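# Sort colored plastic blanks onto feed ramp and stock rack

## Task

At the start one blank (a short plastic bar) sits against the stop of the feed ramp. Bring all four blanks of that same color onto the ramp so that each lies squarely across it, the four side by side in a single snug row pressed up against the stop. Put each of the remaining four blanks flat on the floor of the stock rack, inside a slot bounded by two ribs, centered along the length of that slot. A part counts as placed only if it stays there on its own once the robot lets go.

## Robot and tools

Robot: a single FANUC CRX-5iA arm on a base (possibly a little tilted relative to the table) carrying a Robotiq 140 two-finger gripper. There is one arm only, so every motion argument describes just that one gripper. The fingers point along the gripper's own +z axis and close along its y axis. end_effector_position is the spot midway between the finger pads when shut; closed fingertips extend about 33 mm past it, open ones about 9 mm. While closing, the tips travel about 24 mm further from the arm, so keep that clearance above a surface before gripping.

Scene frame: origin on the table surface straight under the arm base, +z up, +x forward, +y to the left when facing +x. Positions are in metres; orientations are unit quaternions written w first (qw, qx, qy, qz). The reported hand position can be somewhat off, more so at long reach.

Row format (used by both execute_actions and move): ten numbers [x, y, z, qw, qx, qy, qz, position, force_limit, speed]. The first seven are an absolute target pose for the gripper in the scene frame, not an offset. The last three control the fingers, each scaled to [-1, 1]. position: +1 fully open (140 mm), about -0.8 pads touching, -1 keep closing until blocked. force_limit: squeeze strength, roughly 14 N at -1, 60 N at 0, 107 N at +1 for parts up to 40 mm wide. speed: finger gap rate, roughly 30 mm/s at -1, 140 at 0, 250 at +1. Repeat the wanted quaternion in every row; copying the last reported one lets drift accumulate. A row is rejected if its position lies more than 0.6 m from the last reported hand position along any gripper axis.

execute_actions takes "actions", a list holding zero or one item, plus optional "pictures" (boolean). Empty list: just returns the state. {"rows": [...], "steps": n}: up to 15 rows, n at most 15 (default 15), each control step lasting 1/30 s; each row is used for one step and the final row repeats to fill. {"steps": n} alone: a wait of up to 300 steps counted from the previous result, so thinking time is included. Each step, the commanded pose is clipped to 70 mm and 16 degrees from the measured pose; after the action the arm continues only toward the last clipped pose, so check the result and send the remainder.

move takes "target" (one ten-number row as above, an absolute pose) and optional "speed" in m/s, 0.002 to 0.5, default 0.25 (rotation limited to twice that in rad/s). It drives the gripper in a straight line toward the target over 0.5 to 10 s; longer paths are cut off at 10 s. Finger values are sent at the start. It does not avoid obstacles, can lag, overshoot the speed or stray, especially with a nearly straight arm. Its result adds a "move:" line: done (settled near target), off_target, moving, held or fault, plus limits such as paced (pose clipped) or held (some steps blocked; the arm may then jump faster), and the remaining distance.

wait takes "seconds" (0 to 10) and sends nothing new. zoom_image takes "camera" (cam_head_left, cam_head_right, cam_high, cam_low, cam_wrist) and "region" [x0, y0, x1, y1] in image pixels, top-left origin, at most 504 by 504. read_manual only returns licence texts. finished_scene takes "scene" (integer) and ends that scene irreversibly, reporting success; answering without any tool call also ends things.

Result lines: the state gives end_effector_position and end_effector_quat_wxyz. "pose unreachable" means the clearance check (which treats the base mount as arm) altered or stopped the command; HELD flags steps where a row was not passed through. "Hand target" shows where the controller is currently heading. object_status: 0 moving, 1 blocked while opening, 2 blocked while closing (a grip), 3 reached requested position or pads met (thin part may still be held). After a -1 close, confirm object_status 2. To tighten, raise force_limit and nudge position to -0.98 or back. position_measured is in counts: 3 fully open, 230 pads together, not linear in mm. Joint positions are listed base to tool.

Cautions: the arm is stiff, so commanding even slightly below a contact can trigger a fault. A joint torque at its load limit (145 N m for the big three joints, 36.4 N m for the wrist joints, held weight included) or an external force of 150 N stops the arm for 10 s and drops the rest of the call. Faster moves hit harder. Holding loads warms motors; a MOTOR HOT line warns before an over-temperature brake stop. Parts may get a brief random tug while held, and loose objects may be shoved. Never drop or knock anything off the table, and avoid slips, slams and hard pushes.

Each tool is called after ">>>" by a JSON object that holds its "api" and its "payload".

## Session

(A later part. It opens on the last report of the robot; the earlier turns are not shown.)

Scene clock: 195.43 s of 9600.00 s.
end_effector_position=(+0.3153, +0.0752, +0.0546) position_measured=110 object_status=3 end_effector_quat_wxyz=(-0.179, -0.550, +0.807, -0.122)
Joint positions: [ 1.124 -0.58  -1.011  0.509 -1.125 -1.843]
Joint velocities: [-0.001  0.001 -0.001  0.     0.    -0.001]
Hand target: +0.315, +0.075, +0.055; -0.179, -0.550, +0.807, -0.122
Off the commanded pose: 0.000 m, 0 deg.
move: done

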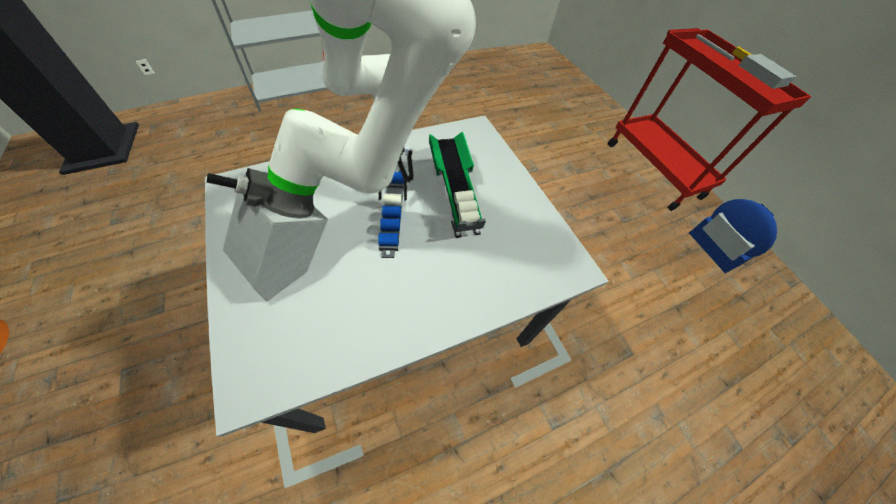

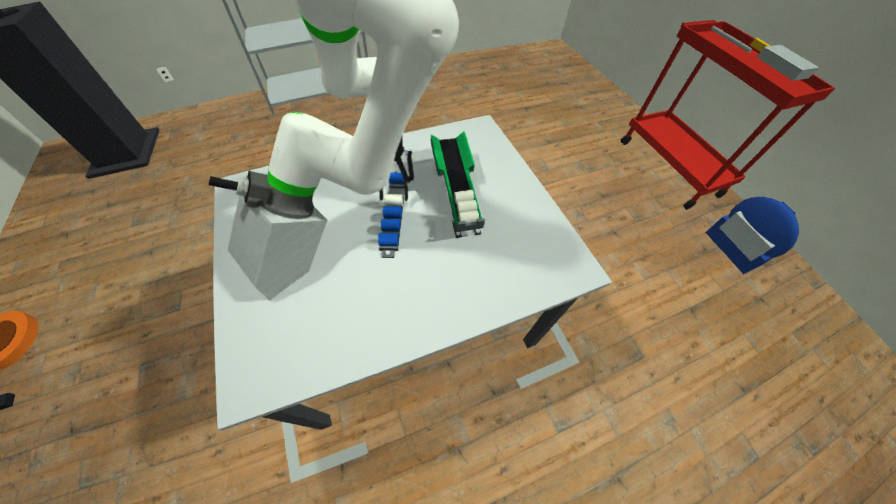

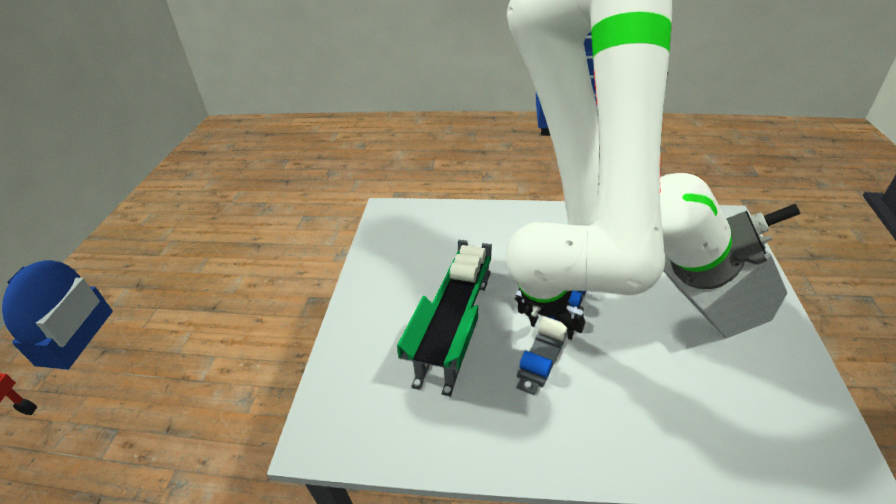

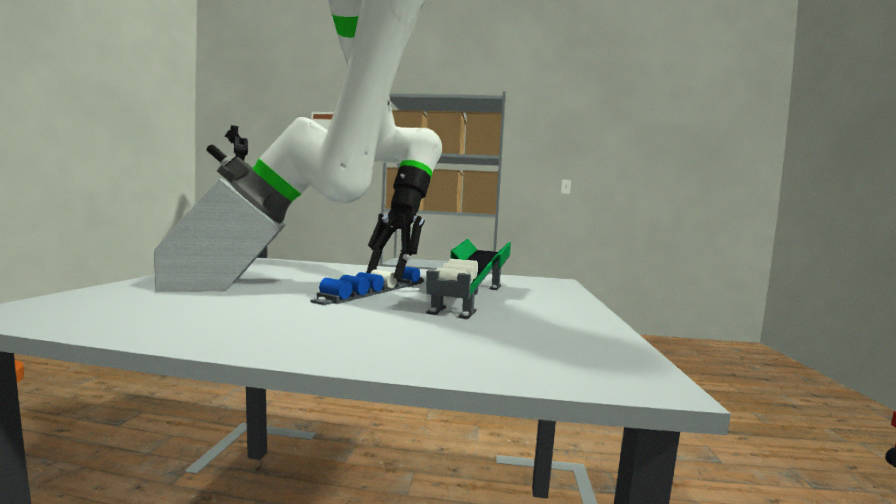

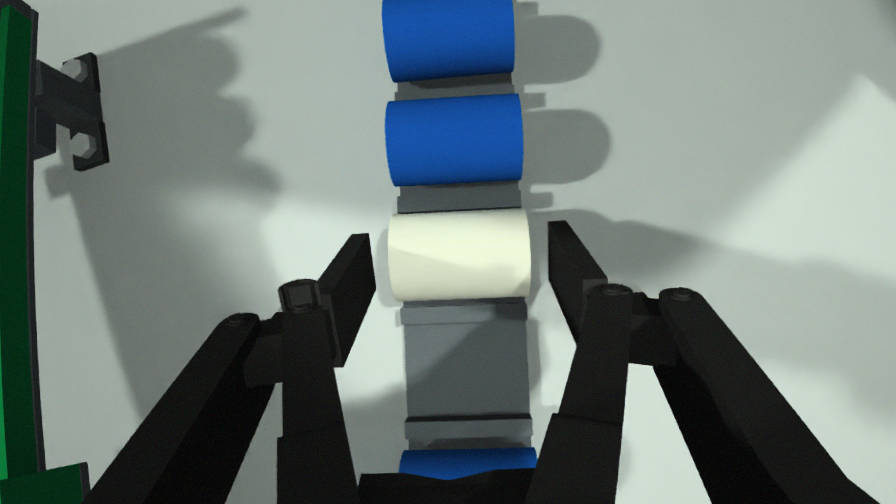

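>>> {"api": "execute_actions", "payload": {"actions": [{"rows":[[0.3155,0.0753,0.0546,0.179,0.550,-0.807,0.122,-1,0.3,-0.5]],"steps":15}], "pictures": false}}

>>> {"api": "move", "payload": {"target": [0.3155,0.0753,0.095,0.179,0.550,-0.807,0.122,-1,0.3,-0.5], "speed": 0.06}}

>>> {"api": "move", "payload": {"target": [0.43,0.03,0.155,0.108,0.558,-0.820,0.0735,-1,0.3,-0.5], "speed": 0.08}}

>>> {"api": "move", "payload": {"target": [0.5294,-0.0085,0.165,0,0.648,-0.7615,0,-1,0.3,-0.5], "speed": 0.1}}

>>> {"api": "move", "payload": {"target": [0.5294,-0.0085,0.124,0,0.648,-0.7615,0,-1,0.3,-0.5], "speed": 0.035}}

Scene clock: 202.53 s of 9600.00 s.
end_effector_position=(+0.3156, +0.0754, +0.0546) position_measured=146 object_status=2 end_effector_quat_wxyz=(-0.179, -0.550, +0.807, -0.122)
Joint positions: [ 1.124 -0.58  -1.011  0.51  -1.125 -1.843]
Joint velocities: [ 0. -0.  0.  0.  0. -0.]
Hand target: +0.315, +0.075, +0.055; -0.179, -0.550, +0.807, -0.122
Off the commanded pose: 0.000 m, 0 deg.
Steps of this call (steps 1 to 90: nothing new was sent; then 3.60 s passed at rest; steps 91 to 105: all 15 steps of this action). Readings (end_effector_position | what the end effector reports):
91: (+0.3154, +0.0752, +0.0546) | position_measured=110 object_status=0
92: (+0.3154, +0.0752, +0.0546) | position_measured=111 object_status=0
94: (+0.3155, +0.0753, +0.0546) | position_measured=120 object_status=0
98: (+0.3155, +0.0753, +0.0546) | position_measured=139 object_status=0
105: the state above

Scene clock: 203.73 s of 9600.00 s.
end_effector_position=(+0.3157, +0.0755, +0.0950) position_measured=146 object_status=2 end_effector_quat_wxyz=(-0.179, -0.550, +0.807, -0.122)
Joint positions: [ 1.235 -0.715 -0.985  0.477 -1.316 -1.86 ]
Joint velocities: [ 0.002 -0.001  0.001  0.     0.001 -0.003]
Hand target: +0.316, +0.075, +0.095; -0.179, -0.550, +0.807, -0.122
Off the commanded pose: 0.000 m, 0 deg.
move: done

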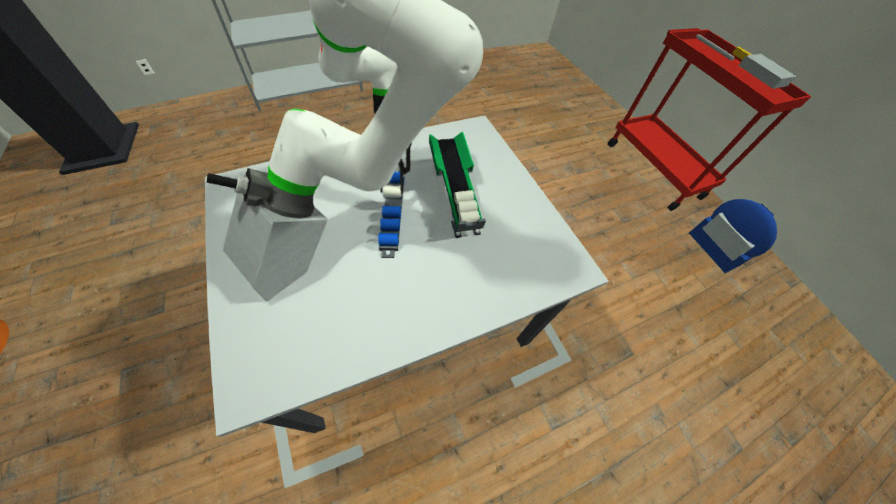

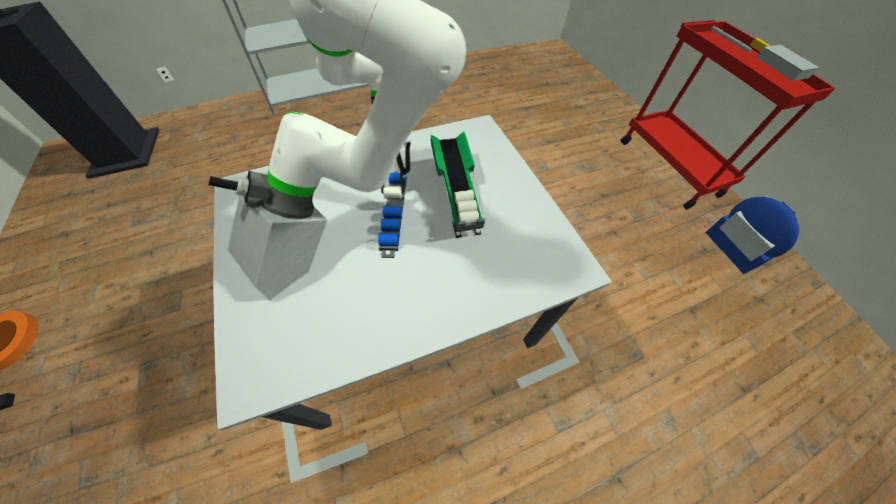

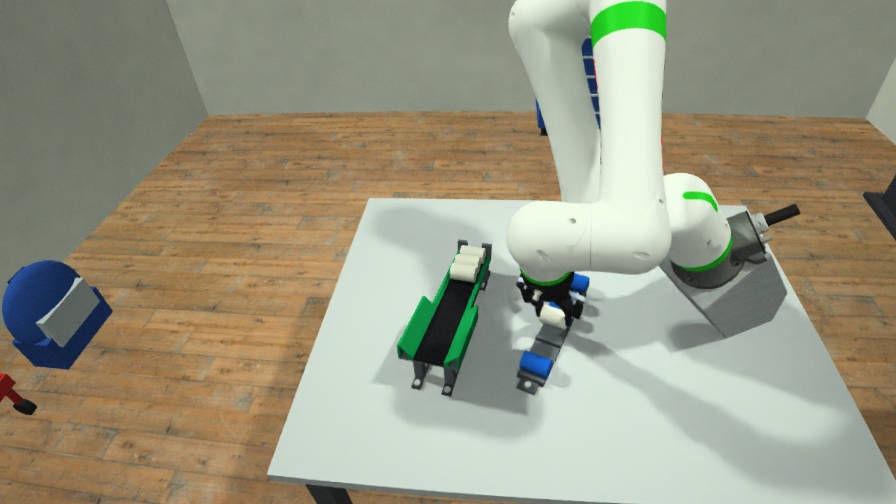

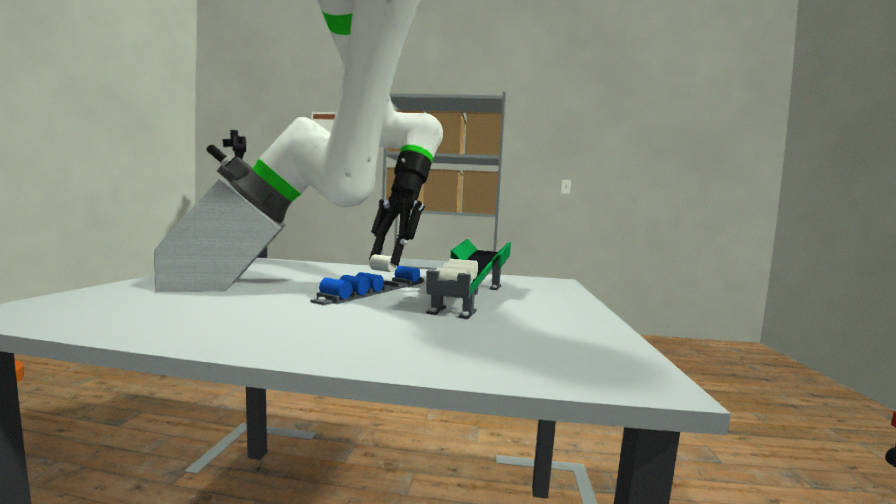

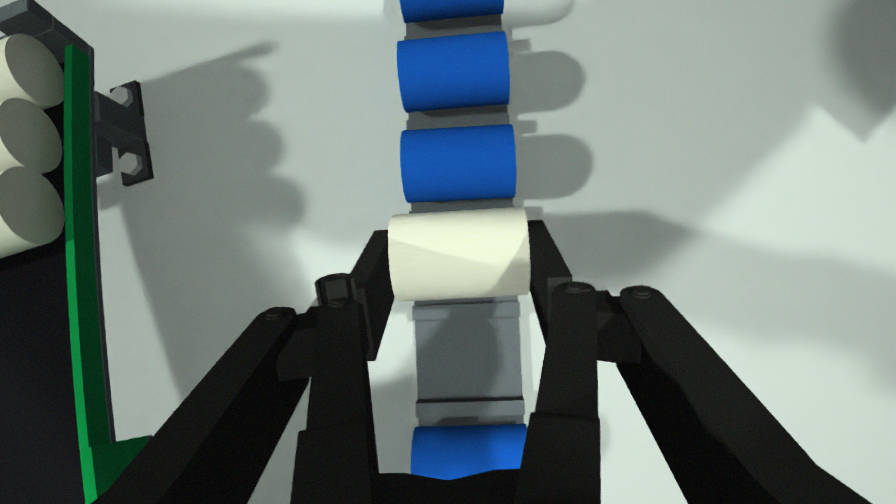

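Scene clock: 205.80 s of 9600.00 s.
end_effector_position=(+0.4301, +0.0308, +0.1541) position_measured=146 object_status=2 end_effector_quat_wxyz=(-0.108, -0.557, +0.820, -0.072)
Joint positions: [ 0.617 -0.735 -0.736  0.298 -1.138 -1.144]
Joint velocities: [-0.003  0.001  0.002 -0.003  0.     0.004]
Hand target: +0.430, +0.031, +0.154; -0.108, -0.557, +0.820, -0.072
Off the commanded pose: 0.001 m, 0 deg.
move: done

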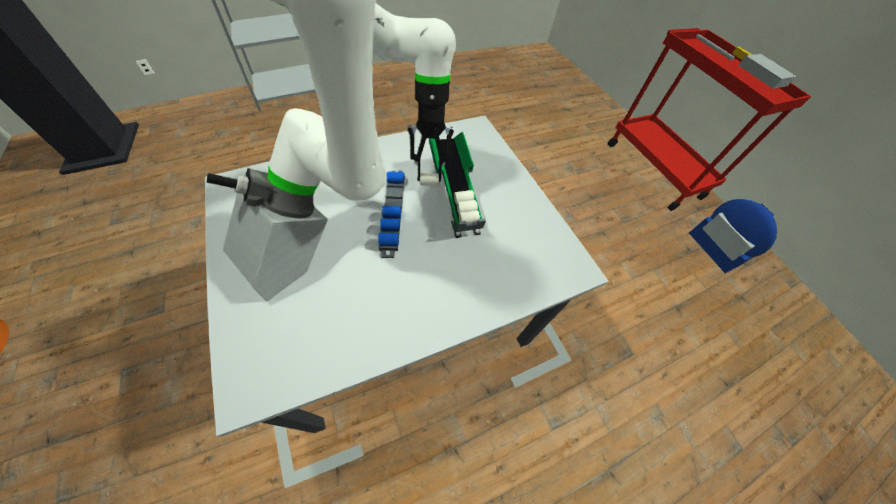

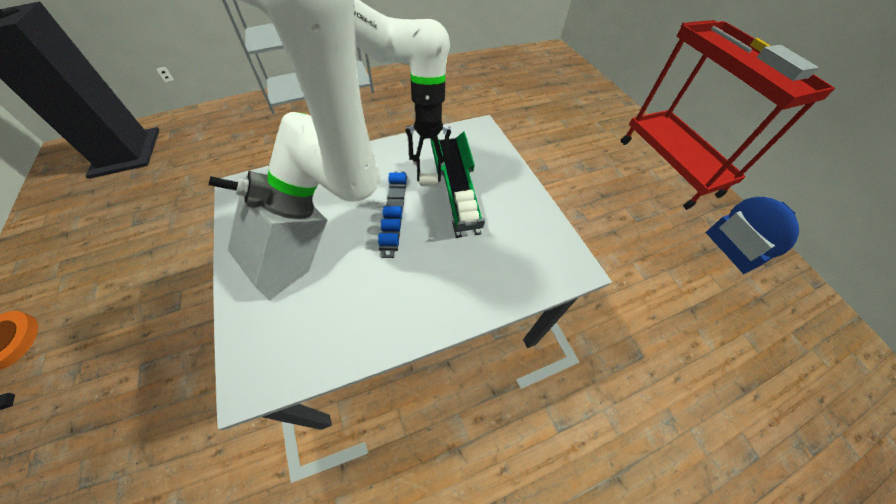

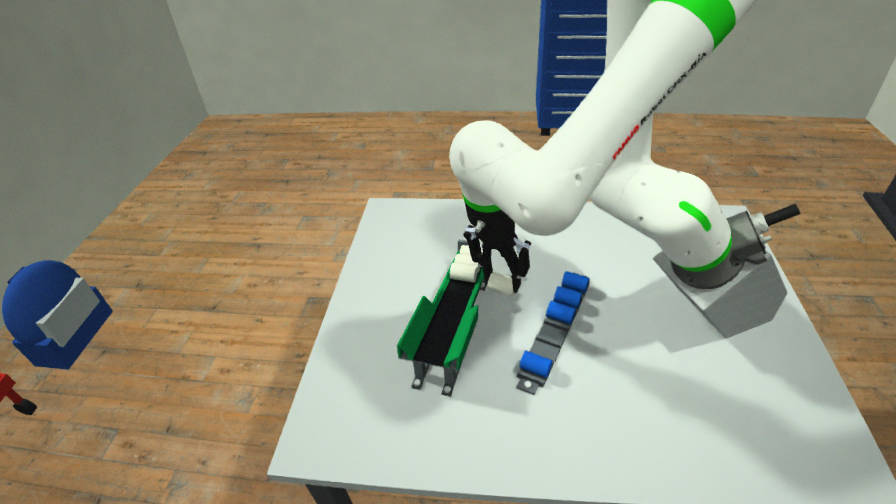

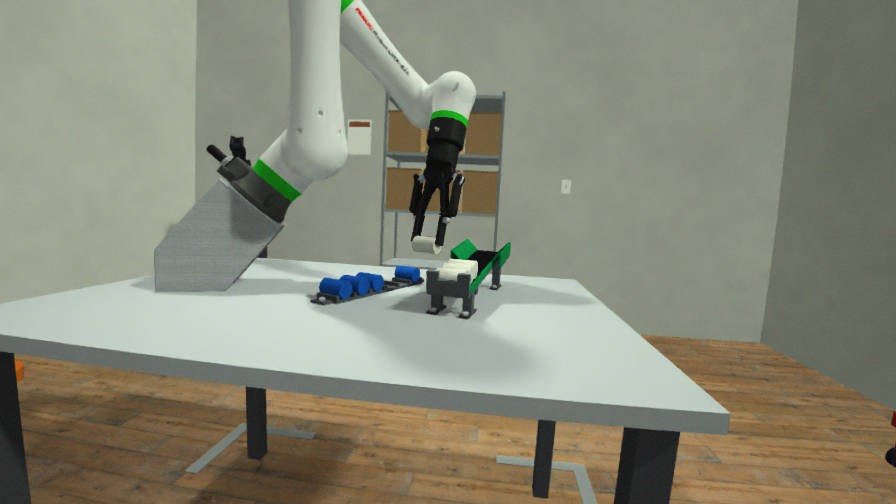

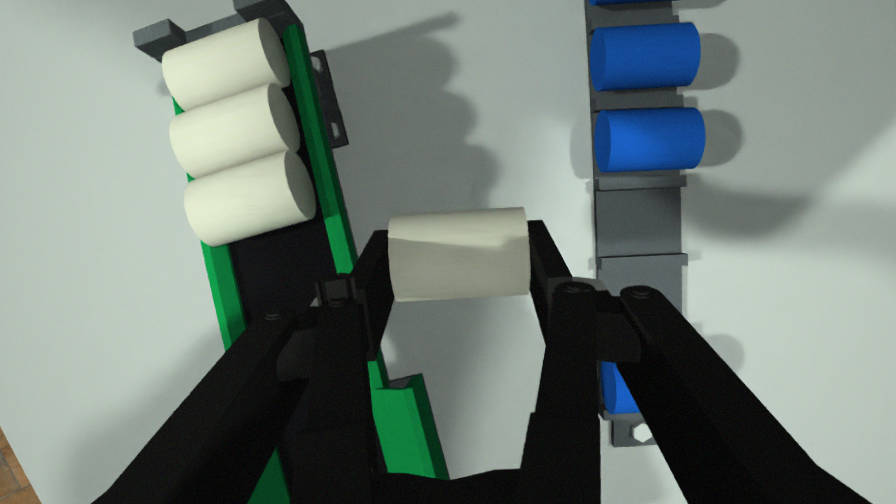

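Scene clock: 207.83 s of 9600.00 s.
end_effector_position=(+0.5298, -0.0082, +0.1644) position_measured=146 object_status=2 end_effector_quat_wxyz=(+0.001, -0.647, +0.762, +0.001)
Joint positions: [-0.088 -0.438 -0.351 -0.357 -1.065 -0.017]
Joint velocities: [-0.004  0.002  0.004 -0.005 -0.003  0.006]
Hand target: +0.530, -0.008, +0.164; +0.001, -0.647, +0.762, +0.001
Off the commanded pose: 0.001 m, 0 deg.
move: done

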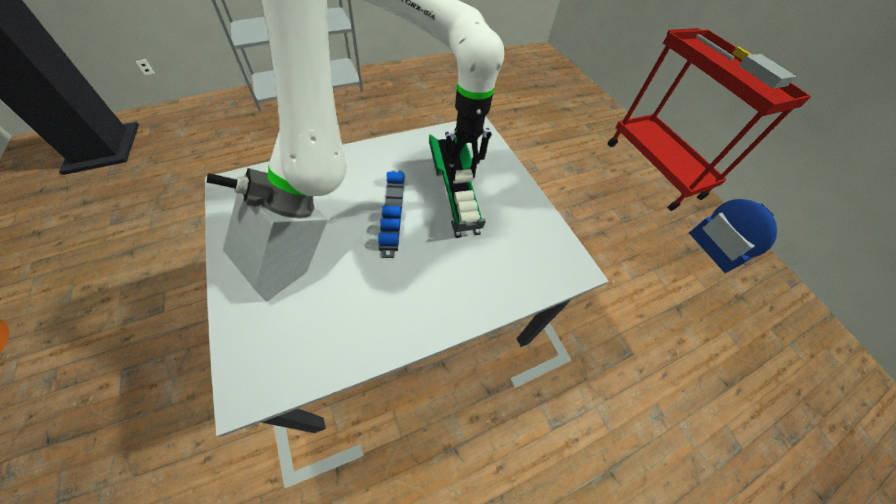

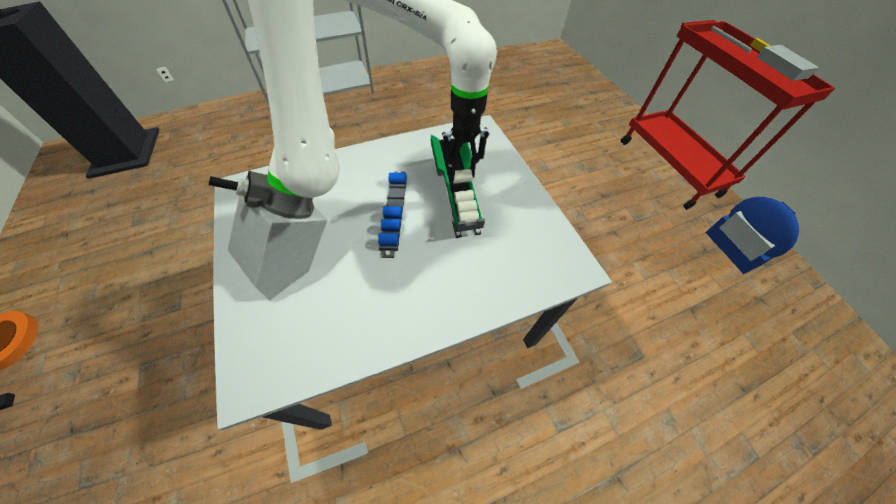

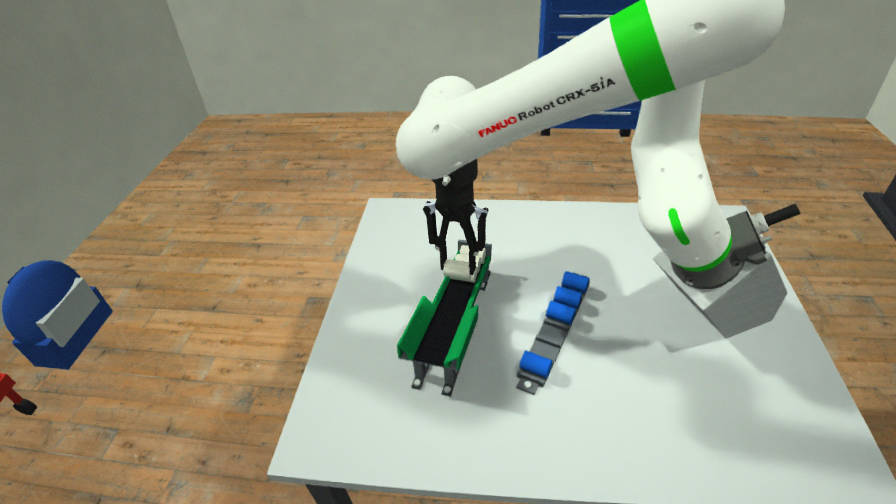

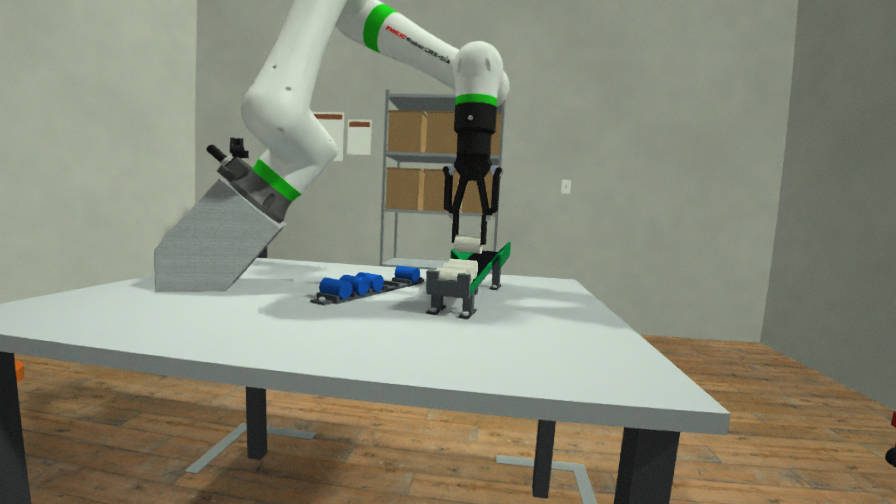

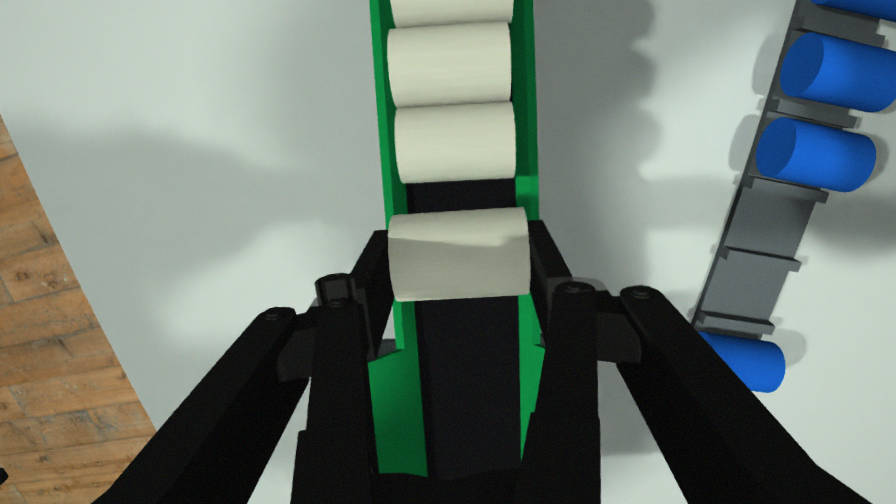

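Scene clock: 209.27 s of 9600.00 s.
end_effector_position=(+0.5292, -0.0085, +0.1241) position_measured=146 object_status=2 end_effector_quat_wxyz=(-0.000, -0.648, +0.762, -0.000)
Joint positions: [-0.04  -0.388 -0.396 -0.344 -0.959 -0.031]
Joint velocities: [ 0.     0.     0.001  0.     0.001 -0.001]
Hand target: +0.529, -0.008, +0.124; -0.000, -0.648, +0.762, -0.000
Off the commanded pose: 0.000 m, 0 deg.
move: done

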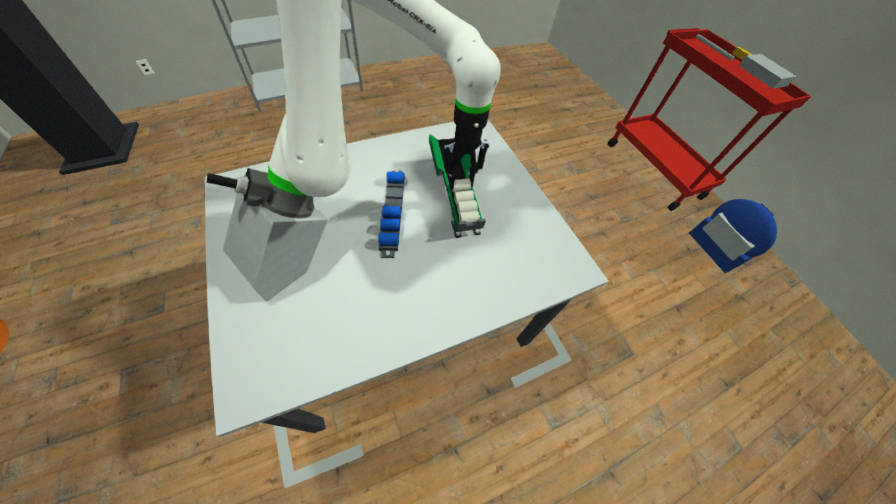

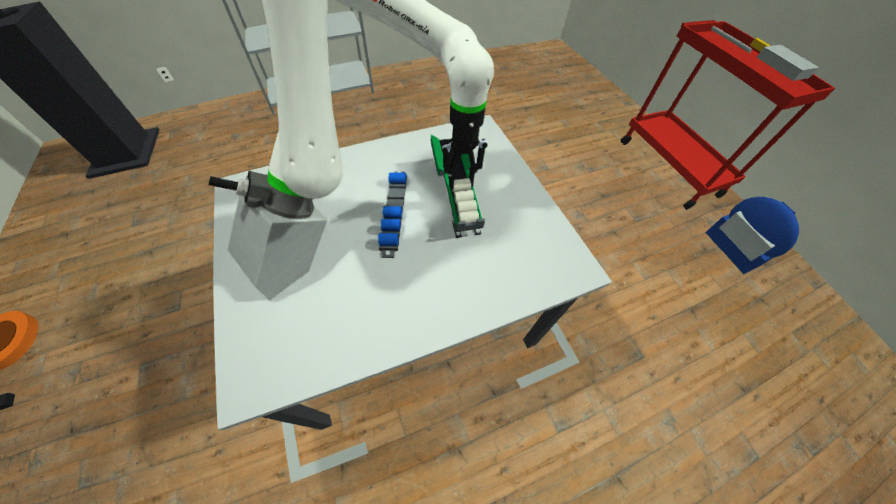

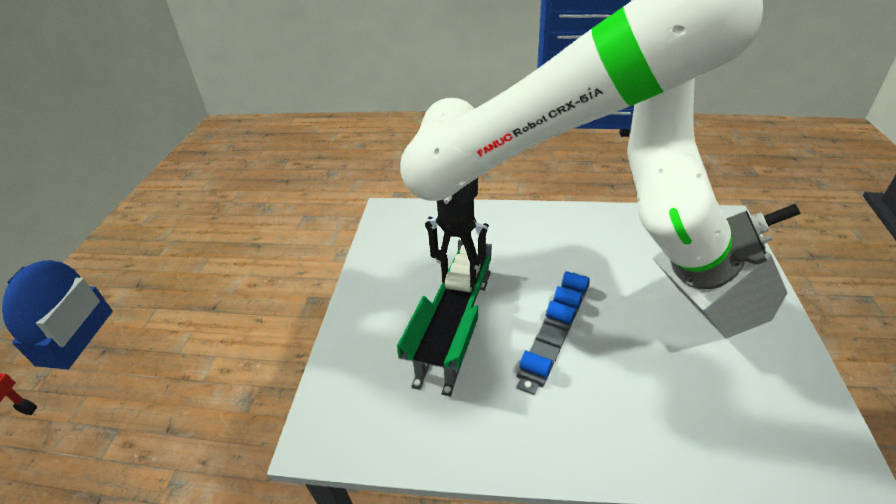

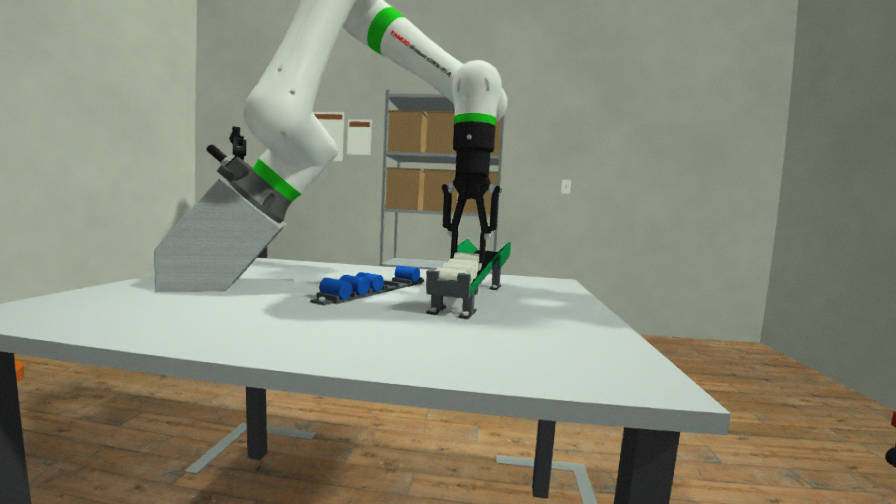

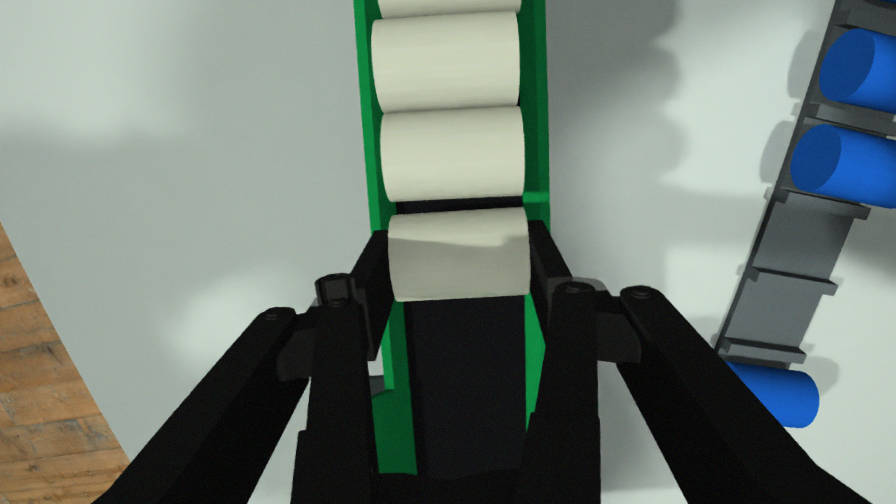

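>>> {"api": "move", "payload": {"target": [0.5294,-0.0100,0.1186,0,0.648,-0.7615,0,-1,0.3,-0.5], "speed": 0.012}}

>>> {"api": "execute_actions", "payload": {"actions": [{"rows":[[0.5294,-0.0100,0.1186,0,0.648,-0.7615,0,0.15,0.3,-1]],"steps":15}], "pictures": false}}

>>> {"api": "move", "payload": {"target": [0.5294,-0.0100,0.19,0,0.648,-0.7615,0,0.15,0.3,-1], "speed": 0.08}}

Scene clock: 215.33 s of 9600.00 s.
end_effector_position=(+0.5294, -0.0100, +0.1186) position_measured=146 object_status=2 end_effector_quat_wxyz=(+0.000, -0.648, +0.762, -0.000)
Joint positions: [-0.041 -0.377 -0.398 -0.348 -0.947 -0.025]
Joint velocities: [ 0.    -0.    -0.001 -0.    -0.001  0.001]
Hand target: +0.529, -0.010, +0.119; -0.000, -0.648, +0.762, -0.000
Off the commanded pose: 0.000 m, 0 deg.
After step 90, 2.37 s passed at rest.
move: done

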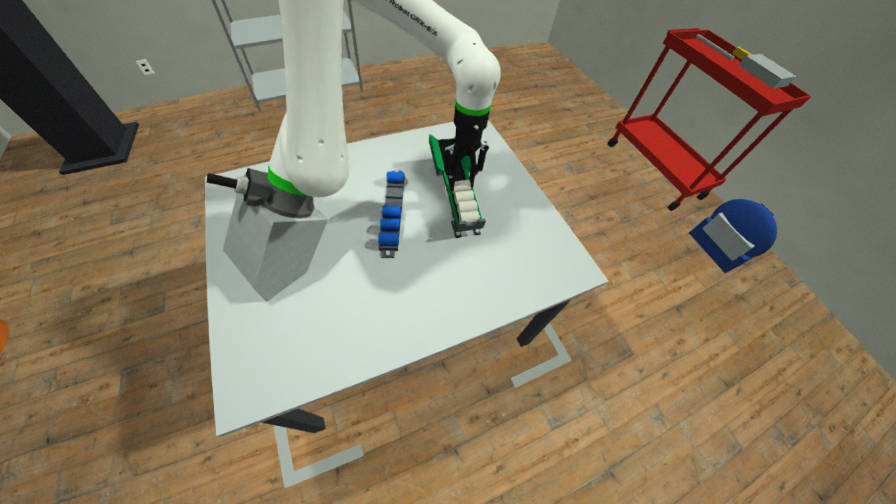

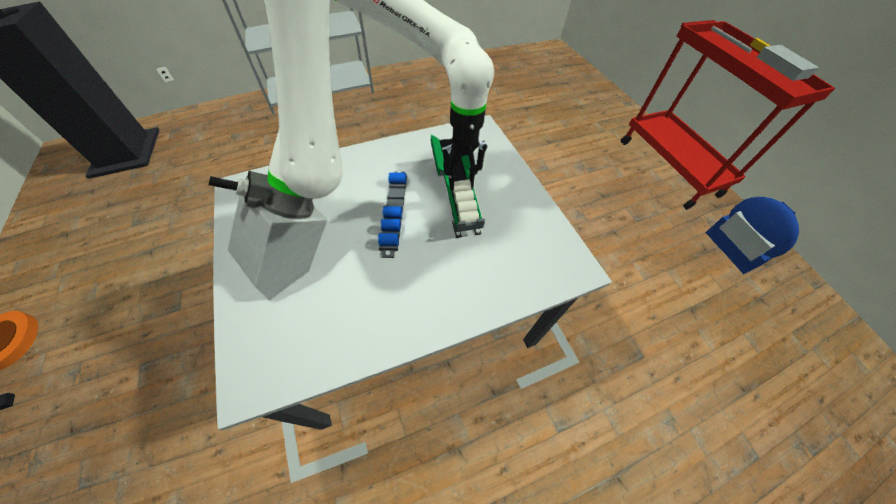

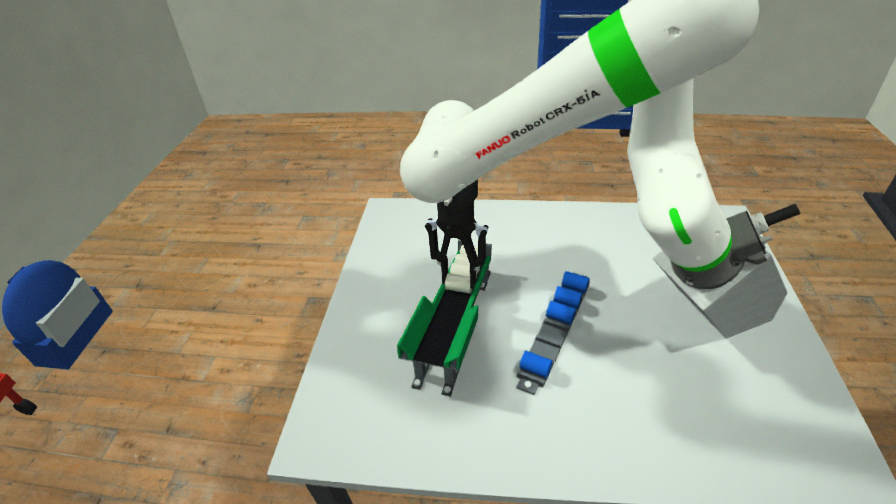

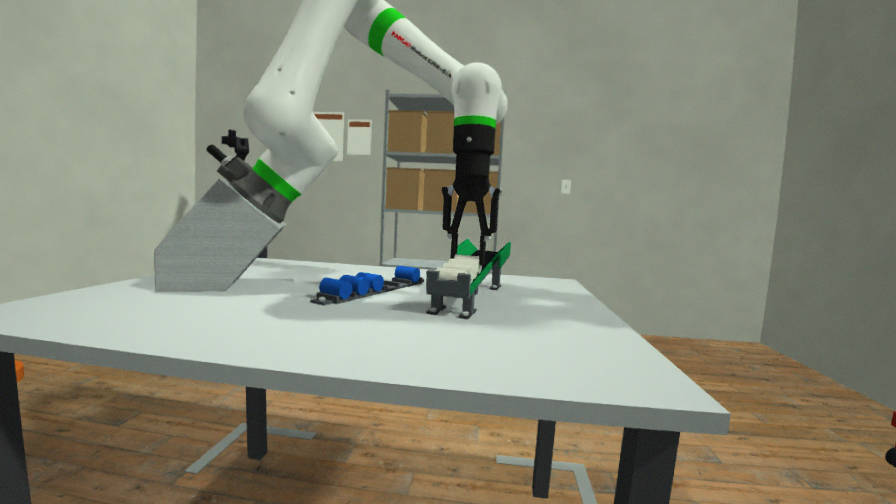

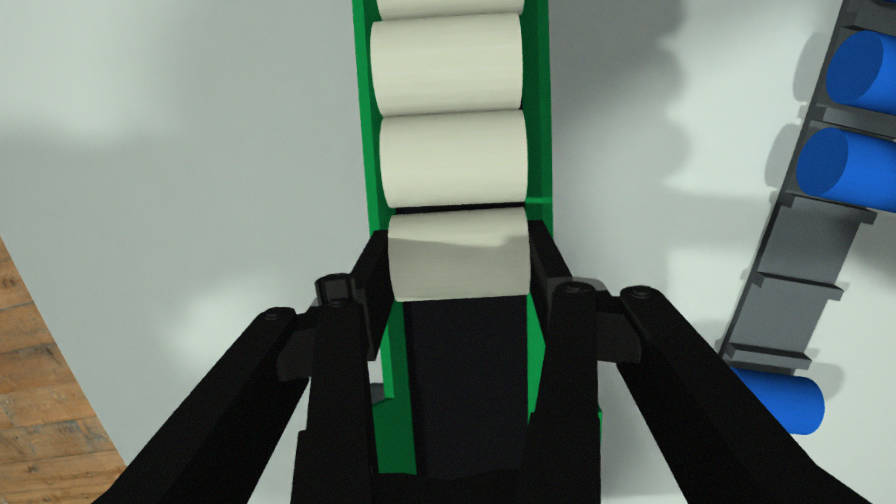

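Scene clock: 215.83 s of 9600.00 s.
end_effector_position=(+0.5294, -0.0100, +0.1186) position_measured=124 object_status=0 end_effector_quat_wxyz=(-0.000, -0.648, +0.762, +0.000)
Joint positions: [-0.041 -0.377 -0.398 -0.348 -0.947 -0.025]
Joint velocities: [ 0.    -0.     0.001  0.    -0.001 -0.001]
Hand target: +0.529, -0.010, +0.119; +0.000, -0.648, +0.762, -0.000
Off the commanded pose: 0.000 m, 0 deg.
Steps of this call (steps 1 to 15: all 15 steps of this action). Readings (end_effector_position | what the end effector reports):
1: (+0.5294, -0.0100, +0.1186) | position_measured=146 object_status=0
2: (+0.5294, -0.0100, +0.1186) | position_measured=146 object_status=0
4: (+0.5294, -0.0100, +0.1186) | position_measured=142 object_status=0
8: (+0.5294, -0.0100, +0.1186) | position_measured=136 object_status=0
15: the state above

Scene clock: 217.50 s of 9600.00 s.
end_effector_position=(+0.5298, -0.0101, +0.1899) position_measured=110 object_status=3 end_effector_quat_wxyz=(+0.000, -0.648, +0.762, +0.000)
Joint positions: [-0.126 -0.463 -0.317 -0.367 -1.133  0.001]
Joint velocities: [-0.     0.     0.    -0.    -0.001  0.001]
Hand target: +0.530, -0.010, +0.190; +0.000, -0.648, +0.762, +0.000
Off the commanded pose: 0.000 m, 0 deg.
move: done

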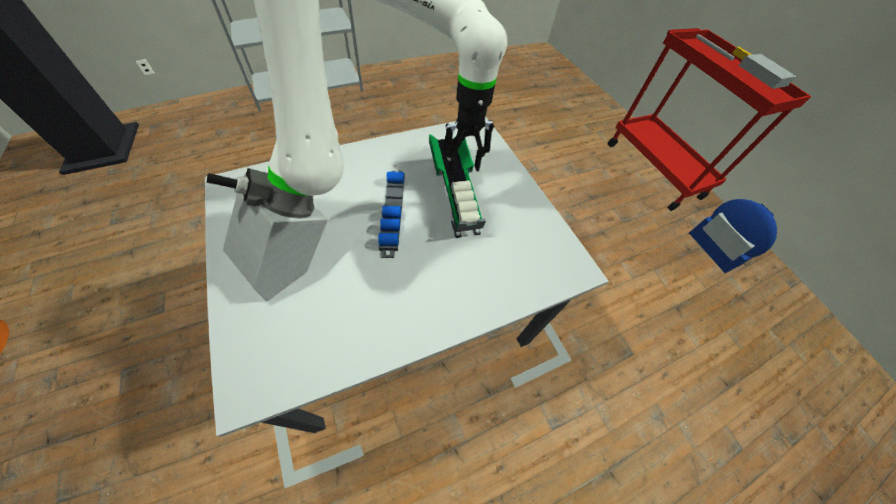

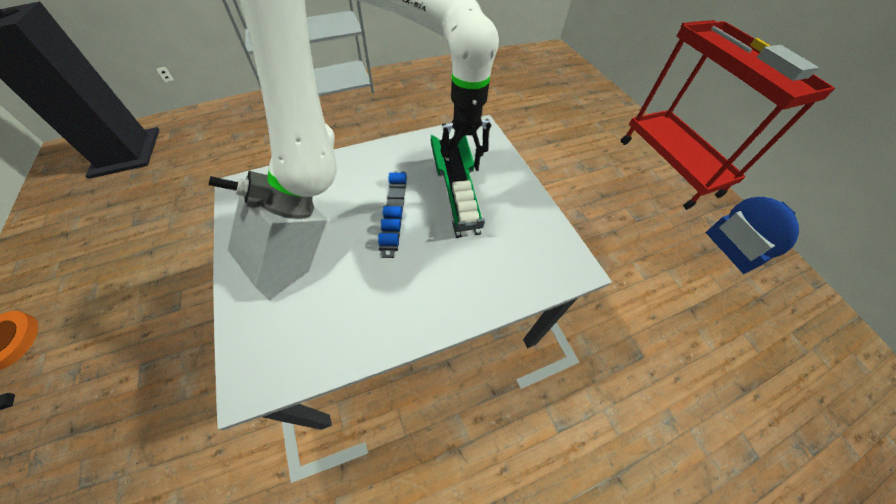

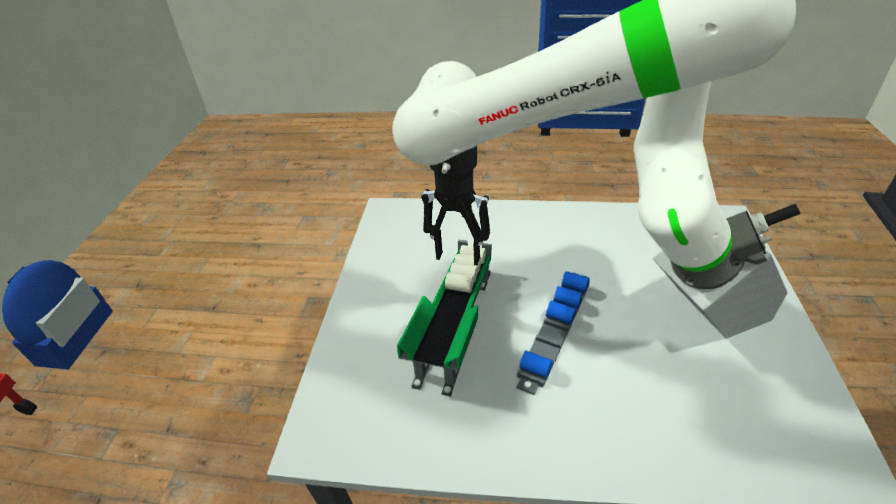

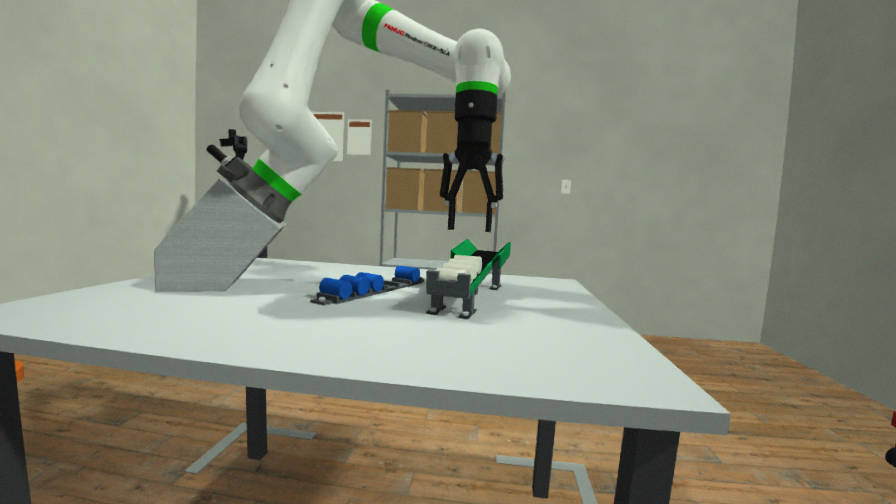

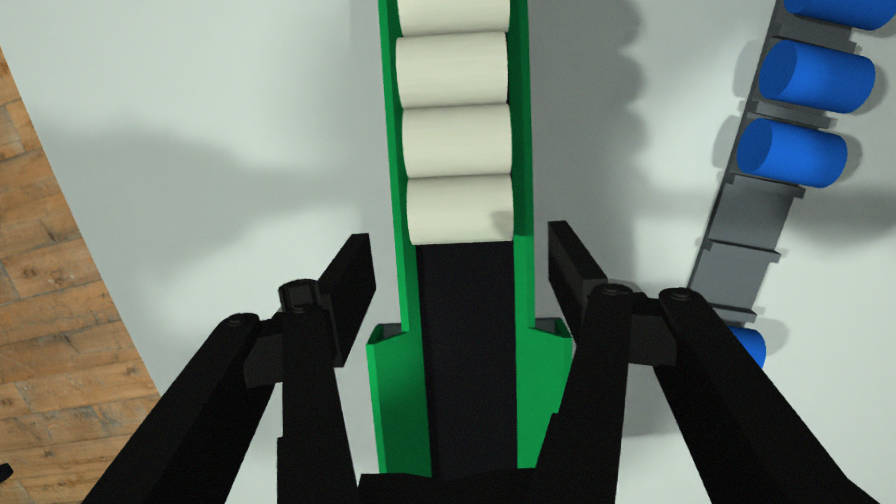

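>>> {"api": "zoom_image", "payload": {"camera": "cam_high", "region": [490,255,630,405]}}

>>> {"api": "zoom_image", "payload": {"camera": "cam_head_left", "region": [350,160,440,270]}}

Region (490, 255, 630, 405) of cam_high's 896x504 image, scaled by 3.360, with more detail than that image has; it fills the left 470 columns of this view, and the rest is white.

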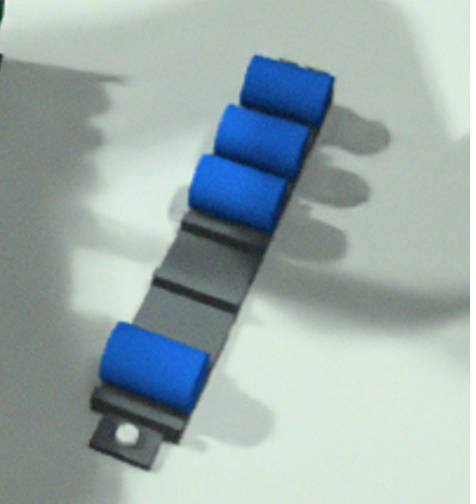

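Region (350, 160, 440, 270) of cam_head_left's 896x504 image, scaled by 4.582, with more detail than that image has; it fills the left 412 columns of this view, and the rest is white.

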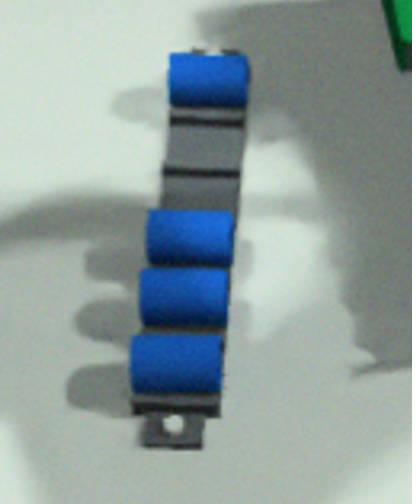

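Fine.

>>> {"api": "finished_scene", "payload": {"scene": 2}}

The scene is finished: the task was done.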